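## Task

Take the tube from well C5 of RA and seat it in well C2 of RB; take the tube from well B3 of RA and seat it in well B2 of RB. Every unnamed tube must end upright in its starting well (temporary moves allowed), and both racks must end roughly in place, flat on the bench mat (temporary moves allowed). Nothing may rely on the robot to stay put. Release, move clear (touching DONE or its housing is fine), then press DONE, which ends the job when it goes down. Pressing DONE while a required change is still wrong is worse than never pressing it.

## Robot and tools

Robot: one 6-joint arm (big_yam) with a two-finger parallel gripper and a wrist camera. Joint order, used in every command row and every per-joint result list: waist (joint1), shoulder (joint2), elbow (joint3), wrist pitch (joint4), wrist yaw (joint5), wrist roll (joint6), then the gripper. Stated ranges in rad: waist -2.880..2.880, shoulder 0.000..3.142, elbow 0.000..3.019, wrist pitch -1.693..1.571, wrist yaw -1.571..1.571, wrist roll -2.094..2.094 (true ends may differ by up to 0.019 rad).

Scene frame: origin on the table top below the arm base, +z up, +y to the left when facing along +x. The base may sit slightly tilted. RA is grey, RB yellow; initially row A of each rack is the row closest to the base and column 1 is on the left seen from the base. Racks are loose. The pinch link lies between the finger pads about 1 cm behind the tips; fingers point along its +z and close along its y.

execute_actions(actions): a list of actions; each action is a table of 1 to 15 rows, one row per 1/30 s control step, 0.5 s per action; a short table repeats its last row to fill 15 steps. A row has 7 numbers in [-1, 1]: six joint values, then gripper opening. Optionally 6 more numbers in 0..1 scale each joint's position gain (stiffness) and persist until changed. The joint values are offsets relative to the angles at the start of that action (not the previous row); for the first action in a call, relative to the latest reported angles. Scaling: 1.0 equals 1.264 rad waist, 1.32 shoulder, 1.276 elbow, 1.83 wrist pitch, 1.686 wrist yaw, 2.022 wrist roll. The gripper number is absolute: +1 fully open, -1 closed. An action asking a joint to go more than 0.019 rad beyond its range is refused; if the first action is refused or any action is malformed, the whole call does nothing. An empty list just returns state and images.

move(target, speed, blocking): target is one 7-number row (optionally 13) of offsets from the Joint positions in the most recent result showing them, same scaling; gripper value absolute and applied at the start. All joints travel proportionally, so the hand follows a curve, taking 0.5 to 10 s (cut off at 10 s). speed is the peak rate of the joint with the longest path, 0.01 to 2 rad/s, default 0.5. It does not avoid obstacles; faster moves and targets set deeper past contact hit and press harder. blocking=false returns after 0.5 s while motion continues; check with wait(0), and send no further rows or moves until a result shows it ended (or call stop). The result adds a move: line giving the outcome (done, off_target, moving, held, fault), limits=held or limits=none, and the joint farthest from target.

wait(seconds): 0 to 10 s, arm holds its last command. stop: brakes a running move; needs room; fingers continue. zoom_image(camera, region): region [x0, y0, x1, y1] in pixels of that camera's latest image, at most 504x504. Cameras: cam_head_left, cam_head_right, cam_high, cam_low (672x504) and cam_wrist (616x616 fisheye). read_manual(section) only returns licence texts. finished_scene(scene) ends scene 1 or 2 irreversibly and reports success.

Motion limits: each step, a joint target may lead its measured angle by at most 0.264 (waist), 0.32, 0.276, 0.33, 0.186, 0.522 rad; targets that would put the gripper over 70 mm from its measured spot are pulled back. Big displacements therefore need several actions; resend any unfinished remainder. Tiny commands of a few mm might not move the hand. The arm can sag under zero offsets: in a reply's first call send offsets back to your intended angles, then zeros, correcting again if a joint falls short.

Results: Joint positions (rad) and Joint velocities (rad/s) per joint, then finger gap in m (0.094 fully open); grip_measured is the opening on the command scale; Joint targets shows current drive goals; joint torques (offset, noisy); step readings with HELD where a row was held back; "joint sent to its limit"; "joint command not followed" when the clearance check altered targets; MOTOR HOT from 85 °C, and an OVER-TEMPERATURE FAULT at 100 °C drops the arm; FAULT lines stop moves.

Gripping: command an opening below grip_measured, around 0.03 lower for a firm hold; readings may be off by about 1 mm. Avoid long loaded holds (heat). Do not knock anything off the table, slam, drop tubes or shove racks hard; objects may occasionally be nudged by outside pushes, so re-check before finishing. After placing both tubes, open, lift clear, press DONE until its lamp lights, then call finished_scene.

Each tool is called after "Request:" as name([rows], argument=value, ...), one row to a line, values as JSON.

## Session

Request:
execute_actions(actions=[])

Scene clock: 0.00 s.
grip_measured=+1.000
Joint names: [waist, shoulder, elbow, wrist pitch, wrist yaw, wrist roll]
Joint positions: [-0.911  2.692  2.046  0.456  0.053  0.544  0.094]
Joint velocities: [-0.015 -0.005  0.002 -0.002  0.007  0.007  0.   ]
Joint torques (N m, as the arm reports them, + toward a larger angle): no reading
Joint targets: [-0.911 2.695 2.070 0.461 0.053 0.544]
Joint stiffness scale: [1. 1. 1. 1. 1. 1.]

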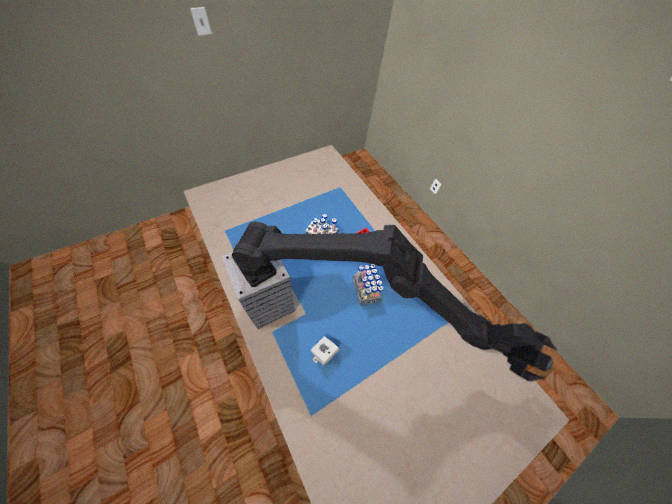

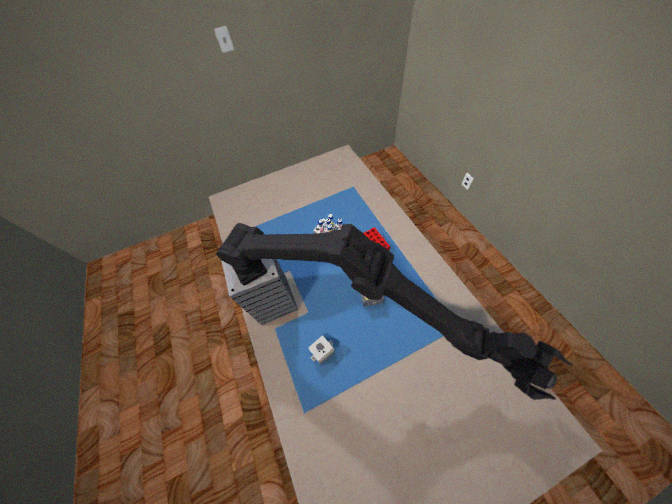

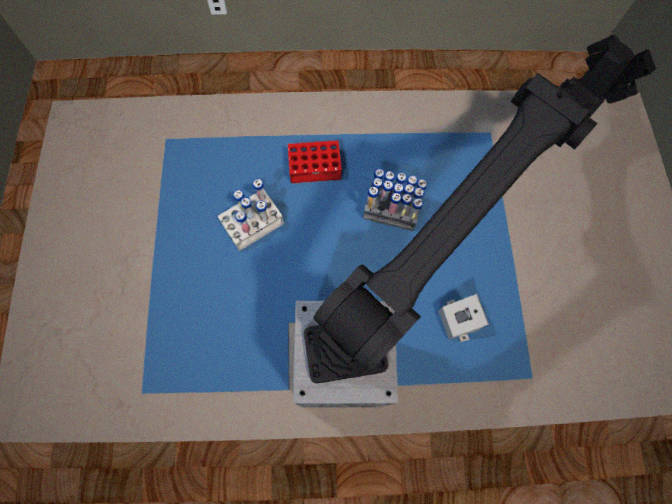

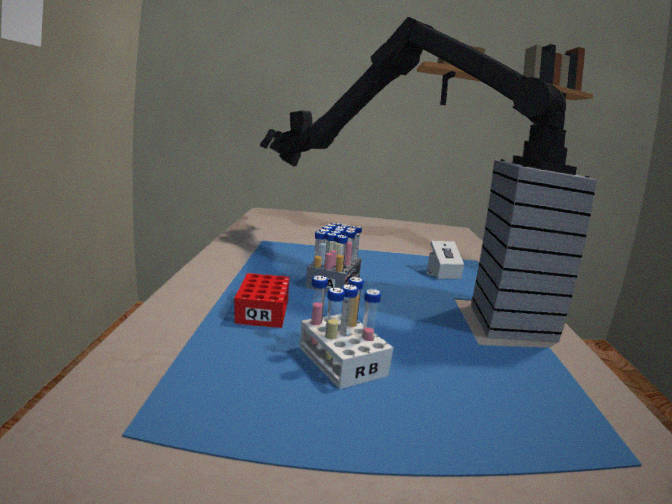

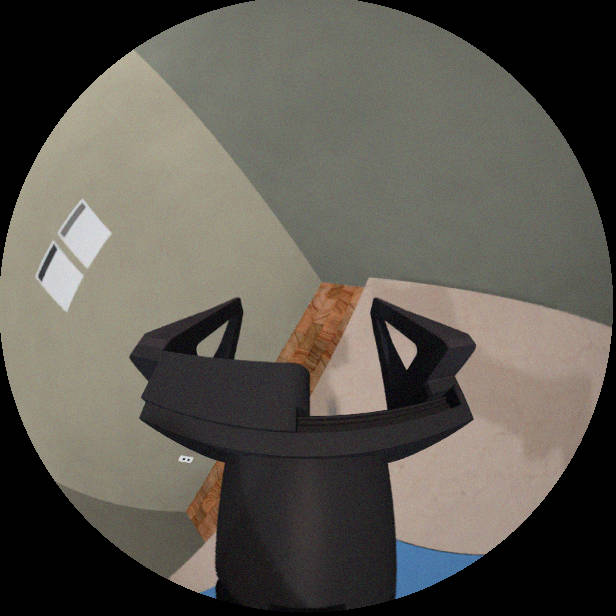

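Request:
zoom_image(camera="cam_high", region=[200,150,450,260])

Region (200, 150, 450, 260) of cam_high's 672x504 image, scaled by 2.016, with more detail than that image has; it fills the top 222 rows of this view, and the rest is white.

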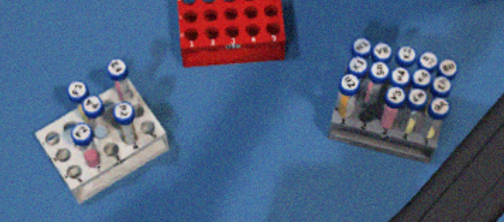

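Request:
move(target=[0.31,-0.485,-0.76,-0.58,-0.03,0.003,-0.36], speed=0.6)

Scene clock: 17.77 s.
grip_measured=-0.359
Joint names: [waist, shoulder, elbow, wrist pitch, wrist yaw, wrist roll]
Joint positions: [-0.524  2.065  1.072 -0.593  0.004  0.544  0.03 ]
Joint velocities: [-0.015 -0.005 -0.012  0.002  0.022 -0.037 -0.   ]
Joint torques (N m, as the arm reports them, + toward a larger angle): [ -2.52 -16.96   6.14   0.12  -0.15   0.03]
Joint targets: [-0.519 2.052 1.076 -0.605 0.003 0.550]
Joint stiffness scale: [1. 1. 1. 1. 1. 1.]
move: done; limits=none; farthest joint: the shoulder, 0.013 radians from its target (0.640 radians at the start)

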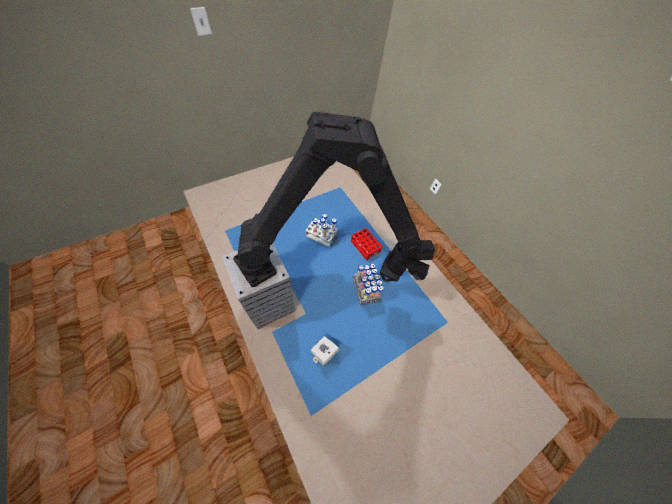

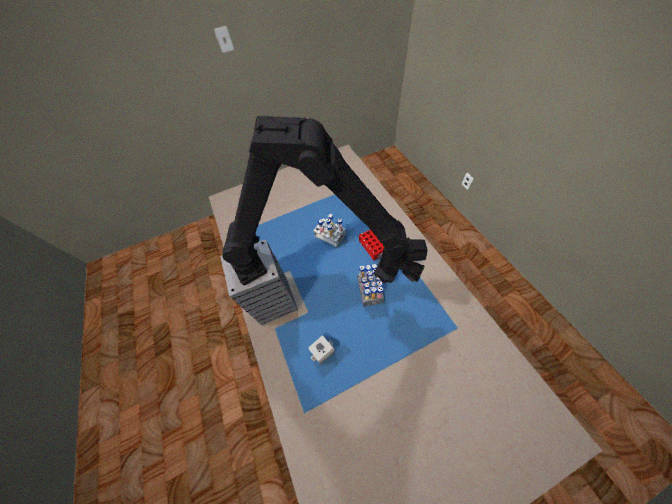

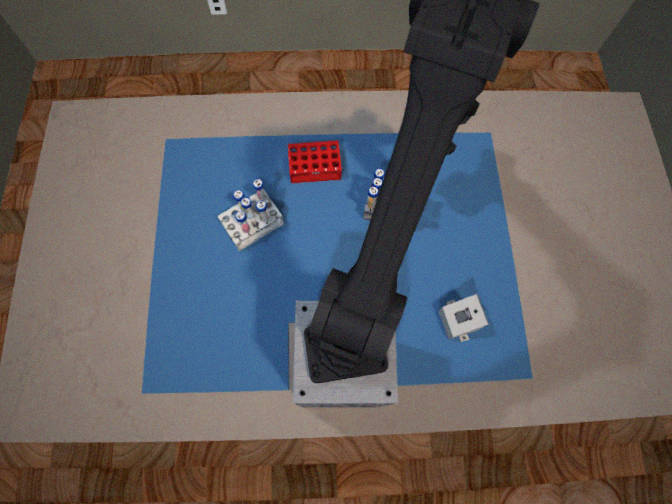

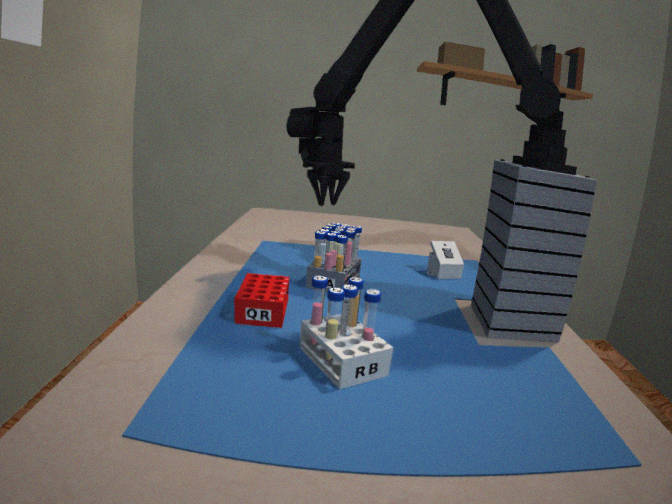

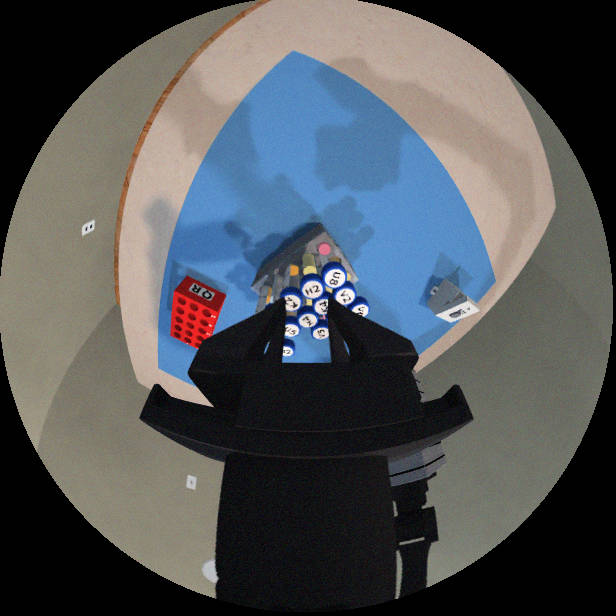

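Request:
move(target=[-0.05,0.058,-0.013,0.06,0,0,-0.36], speed=0.15)

Request:
zoom_image(camera="cam_wrist", region=[236,240,376,370])

Scene clock: 27.10 s.
grip_measured=-0.359
Joint names: [waist, shoulder, elbow, wrist pitch, wrist yaw, wrist roll]
Joint positions: [-0.576  2.125  1.058 -0.499  0.004  0.544  0.03 ]
Joint velocities: [ 0.005 -0.005 -0.002 -0.002  0.037 -0.022  0.   ]
Joint torques (N m, as the arm reports them, + toward a larger angle): [ -3.16 -14.46   4.89   1.07  -0.09  -0.03]
Joint targets: [-0.587 2.142 1.055 -0.483 0.004 0.544]
Joint stiffness scale: [1. 1. 1. 1. 1. 1.]
move: done; limits=none; farthest joint: the shoulder, 0.016 radians from its target (0.077 radians at the start)

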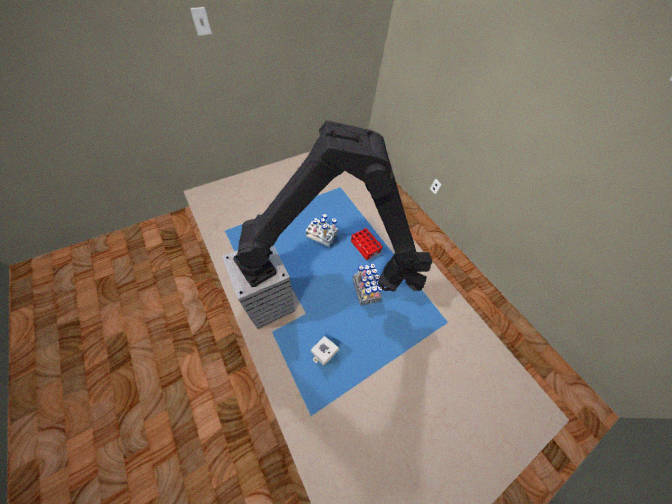

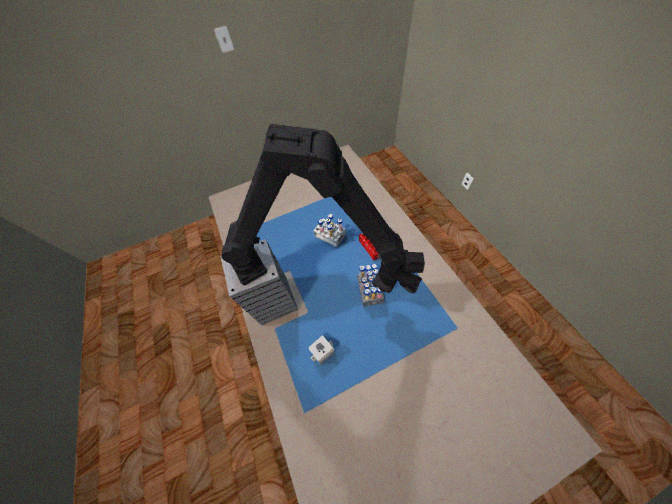

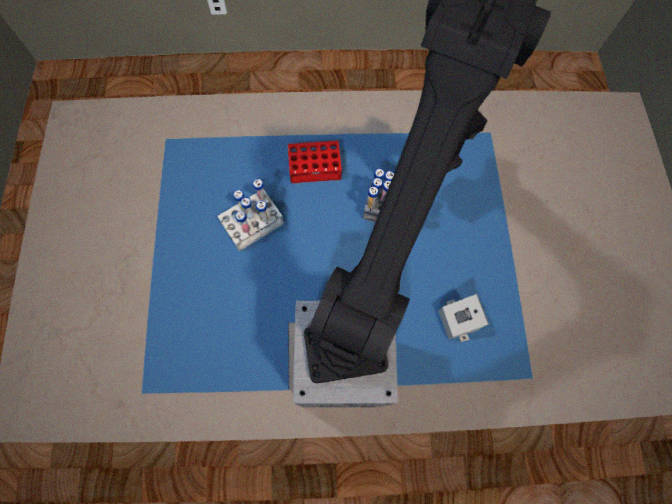

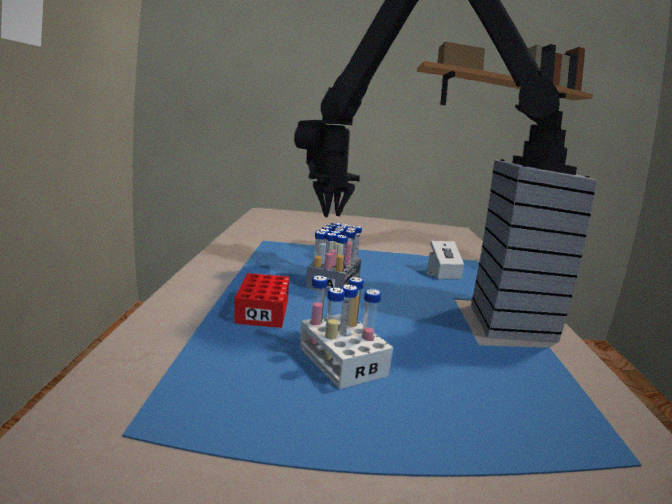

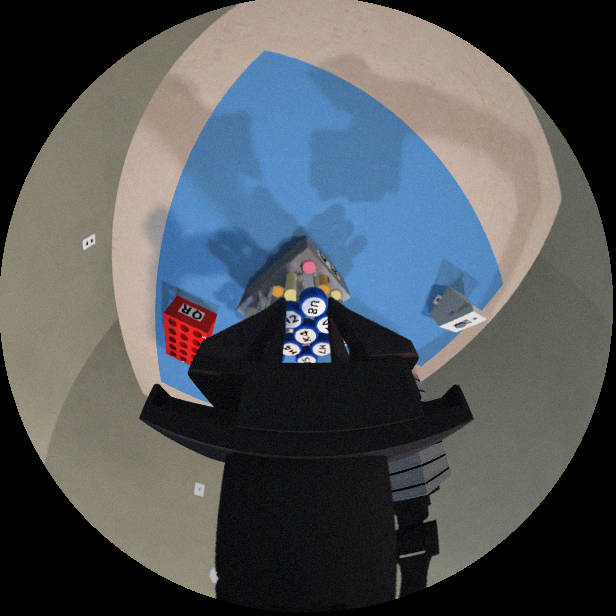

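Region (236, 240, 376, 370) of cam_wrist's 616x616 image, scaled by 3.600, with more detail than that image has; it fills the top 468 rows of this view, and the rest is white.

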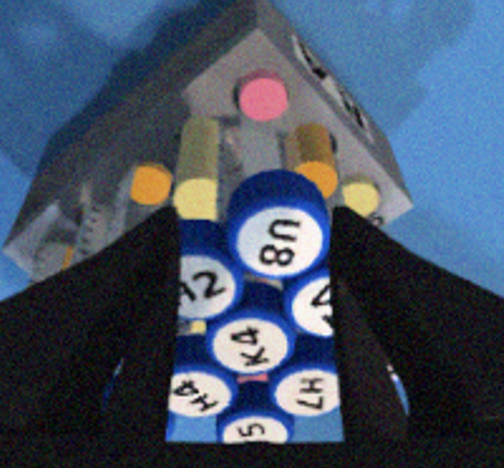

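Request:
move(target=[-0.018,0.035,0,0.026,0,0,-0.36], speed=0.06)

Request:
zoom_image(camera="cam_wrist", region=[236,240,376,370])

Scene clock: 33.60 s.
grip_measured=-0.359
Joint names: [waist, shoulder, elbow, wrist pitch, wrist yaw, wrist roll]
Joint positions: [-0.586  2.152  1.058 -0.468  0.004  0.544  0.03 ]
Joint velocities: [-0.034 -0.005 -0.012  0.007 -0.022  0.037 -0.   ]
Joint torques (N m, as the arm reports them, + toward a larger angle): [ -2.8  -14.37   4.71   0.94  -0.07   0.  ]
Joint targets: [-0.599 2.171 1.058 -0.452 0.004 0.544]
Joint stiffness scale: [1. 1. 1. 1. 1. 1.]
move: done; limits=none; farthest joint: the shoulder, 0.019 radians from its target (0.046 radians at the start)

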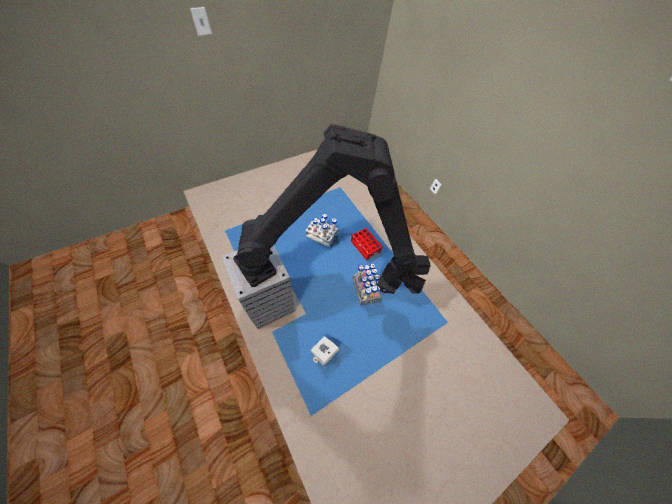

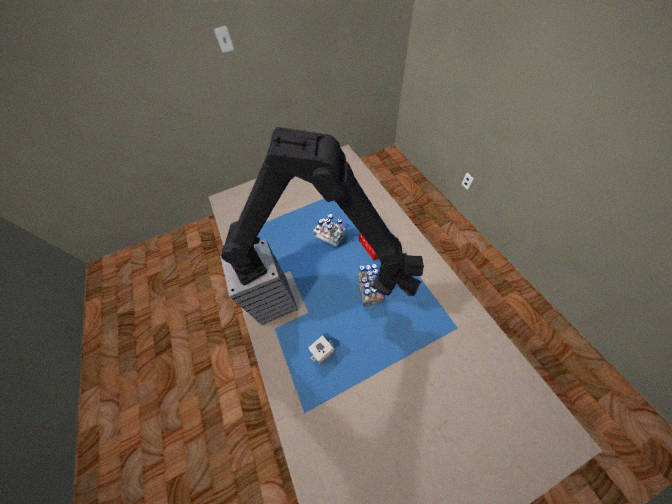

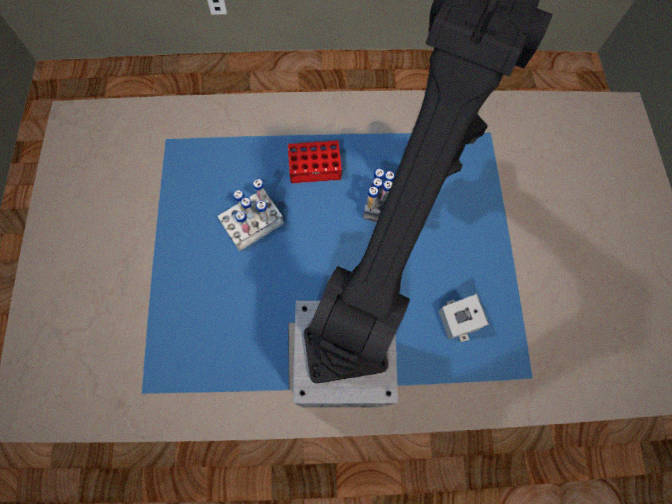

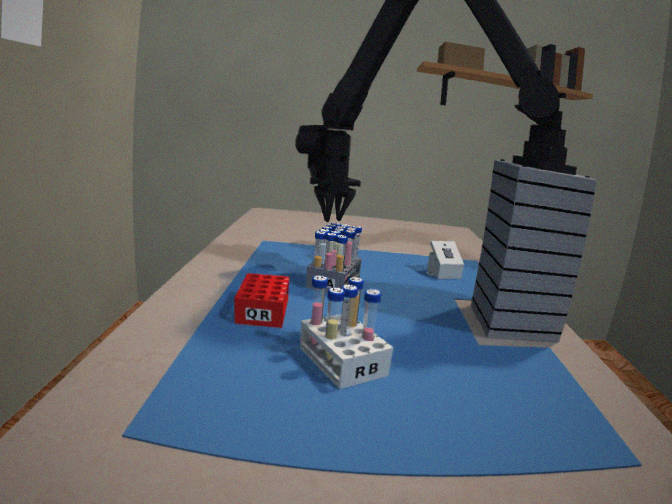

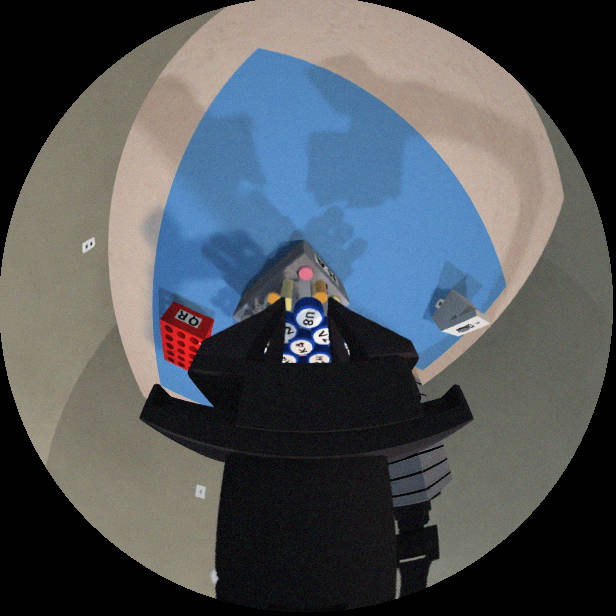

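Region (236, 240, 376, 370) of cam_wrist's 616x616 image, scaled by 3.600, with more detail than that image has; it fills the top 468 rows of this view, and the rest is white.

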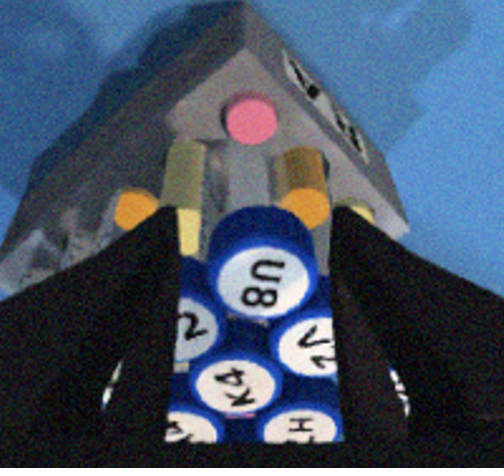

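Request:
move(target=[0.014,0.025,-0.019,0.03,0,0,-0.36], speed=0.06)

Request:
zoom_image(camera="cam_wrist", region=[236,240,376,370])

Request:
zoom_image(camera="cam_low", region=[290,190,390,290])

Scene clock: 47.57 s.
grip_measured=-0.359
Joint names: [waist, shoulder, elbow, wrist pitch, wrist yaw, wrist roll]
Joint positions: [-0.582  2.166  1.038 -0.429  0.004  0.544  0.03 ]
Joint velocities: [-0.005 -0.015 -0.007  0.012  0.007 -0.139  0.001]
Joint torques (N m, as the arm reports them, + toward a larger angle): [ -0.36 -14.18   4.21   1.03  -0.09  -0.03]
Joint targets: [-0.568 2.186 1.034 -0.413 0.004 0.544]
Joint stiffness scale: [1. 1. 1. 1. 1. 1.]
move: done; limits=none; farthest joint: the shoulder, 0.019 radians from its target (0.033 radians at the start)

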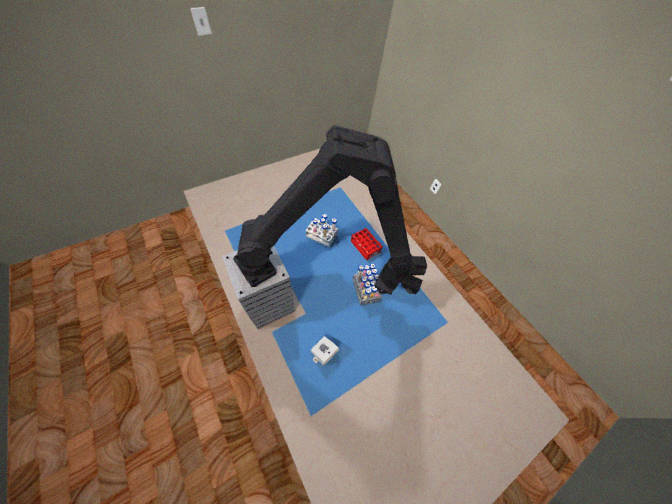

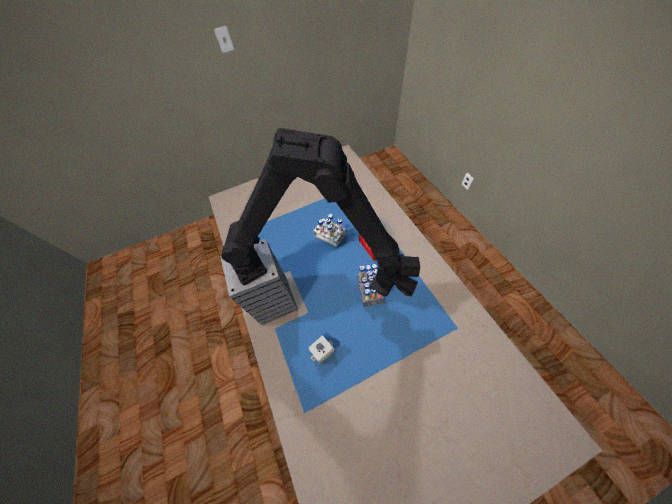

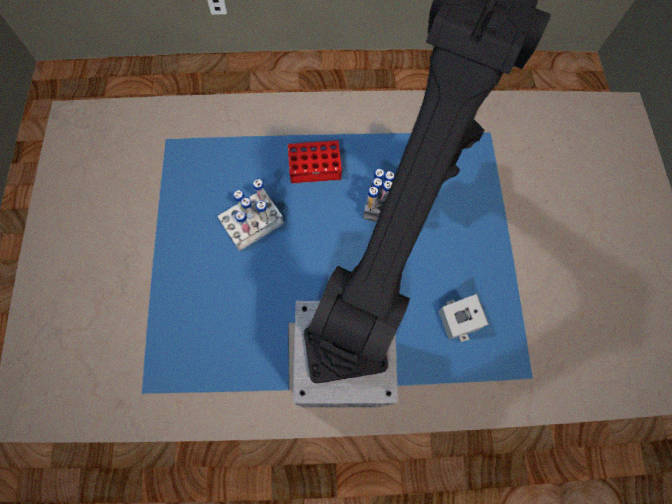

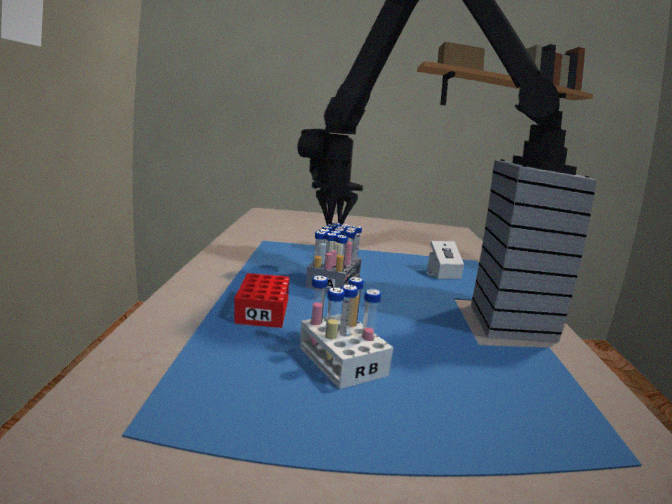

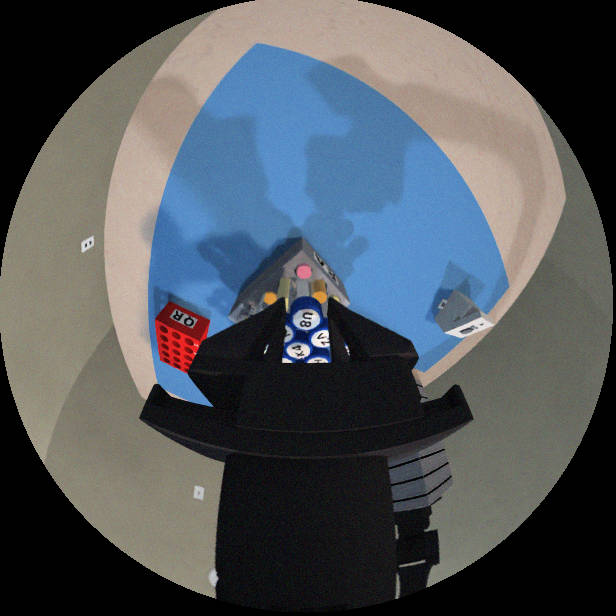

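Region (236, 240, 376, 370) of cam_wrist's 616x616 image, scaled by 3.600, with more detail than that image has; it fills the top 468 rows of this view, and the rest is white.

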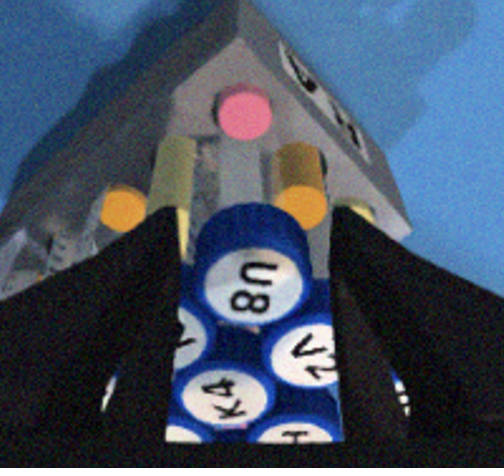

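Region (290, 190, 390, 290) of cam_low's 672x504 image, scaled by 5.040, with more detail than that image has.

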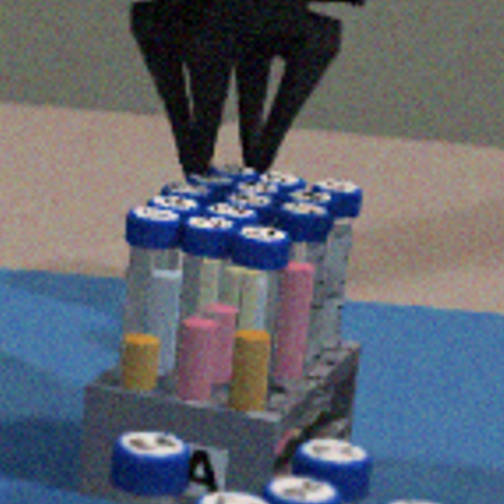

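Request:
move(target=[0.012,0.03,0,0,0,0,-0.36], speed=0.05)

Request:
zoom_image(camera="cam_wrist", region=[236,240,376,370])

Request:
zoom_image(camera="cam_head_left", region=[345,250,425,320])

Scene clock: 53.37 s.
grip_measured=-0.359
Joint names: [waist, shoulder, elbow, wrist pitch, wrist yaw, wrist roll]
Joint positions: [-0.582  2.185  1.038 -0.429  0.004  0.544  0.03 ]
Joint velocities: [-0.005  0.005 -0.002  0.002  0.037 -0.037 -0.001]
Joint torques (N m, as the arm reports them, + toward a larger angle): [ -0.92 -14.01   4.25   0.33  -0.04  -0.03]
Joint targets: [-0.567 2.206 1.038 -0.429 0.004 0.544]
Joint stiffness scale: [1. 1. 1. 1. 1. 1.]
move: done; limits=none; farthest joint: the shoulder, 0.020 radians from its target (0.039 radians at the start)

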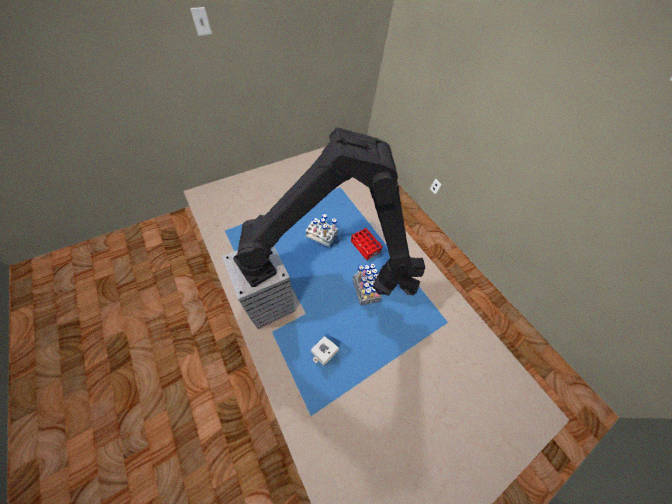

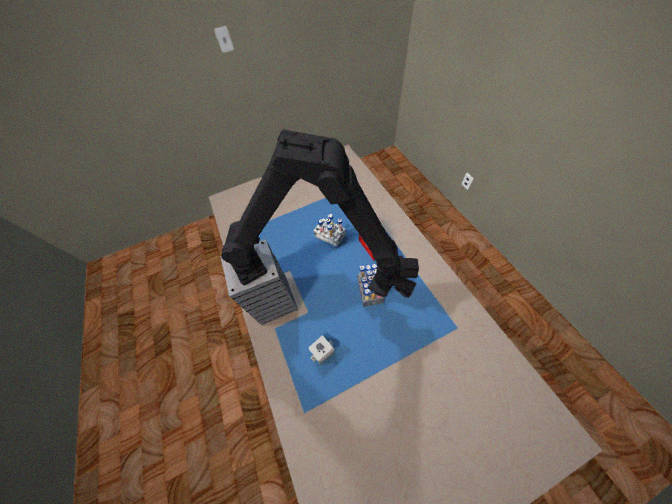

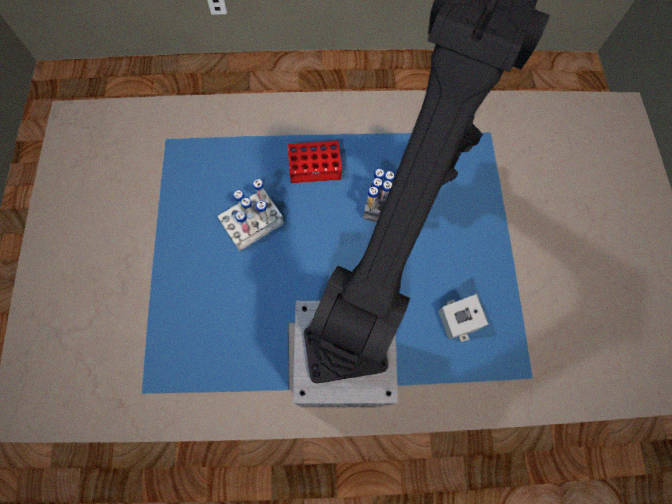

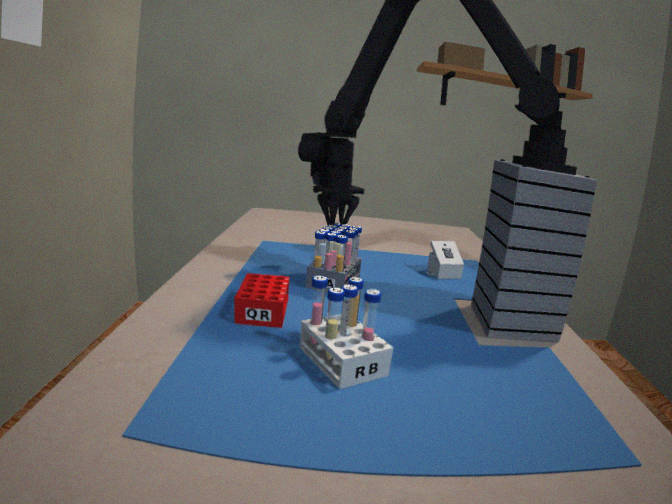

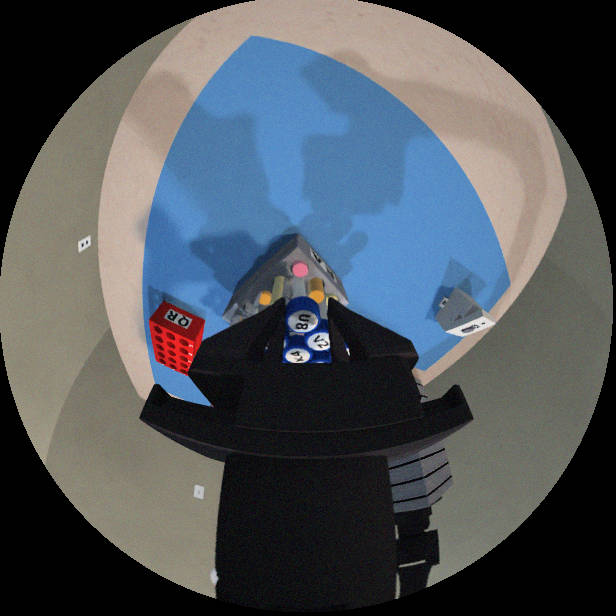

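Region (236, 240, 376, 370) of cam_wrist's 616x616 image, scaled by 3.600, with more detail than that image has; it fills the top 468 rows of this view, and the rest is white.

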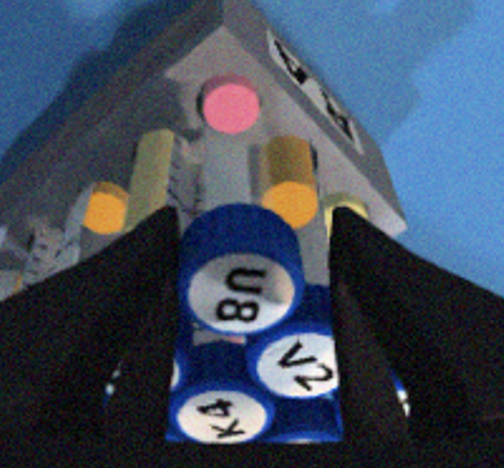

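Region (345, 250, 425, 320) of cam_head_left's 672x504 image, scaled by 6.300, with more detail than that image has; it fills the top 441 rows of this view, and the rest is white.

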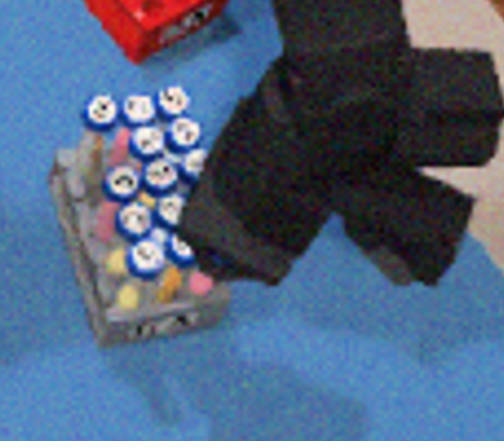

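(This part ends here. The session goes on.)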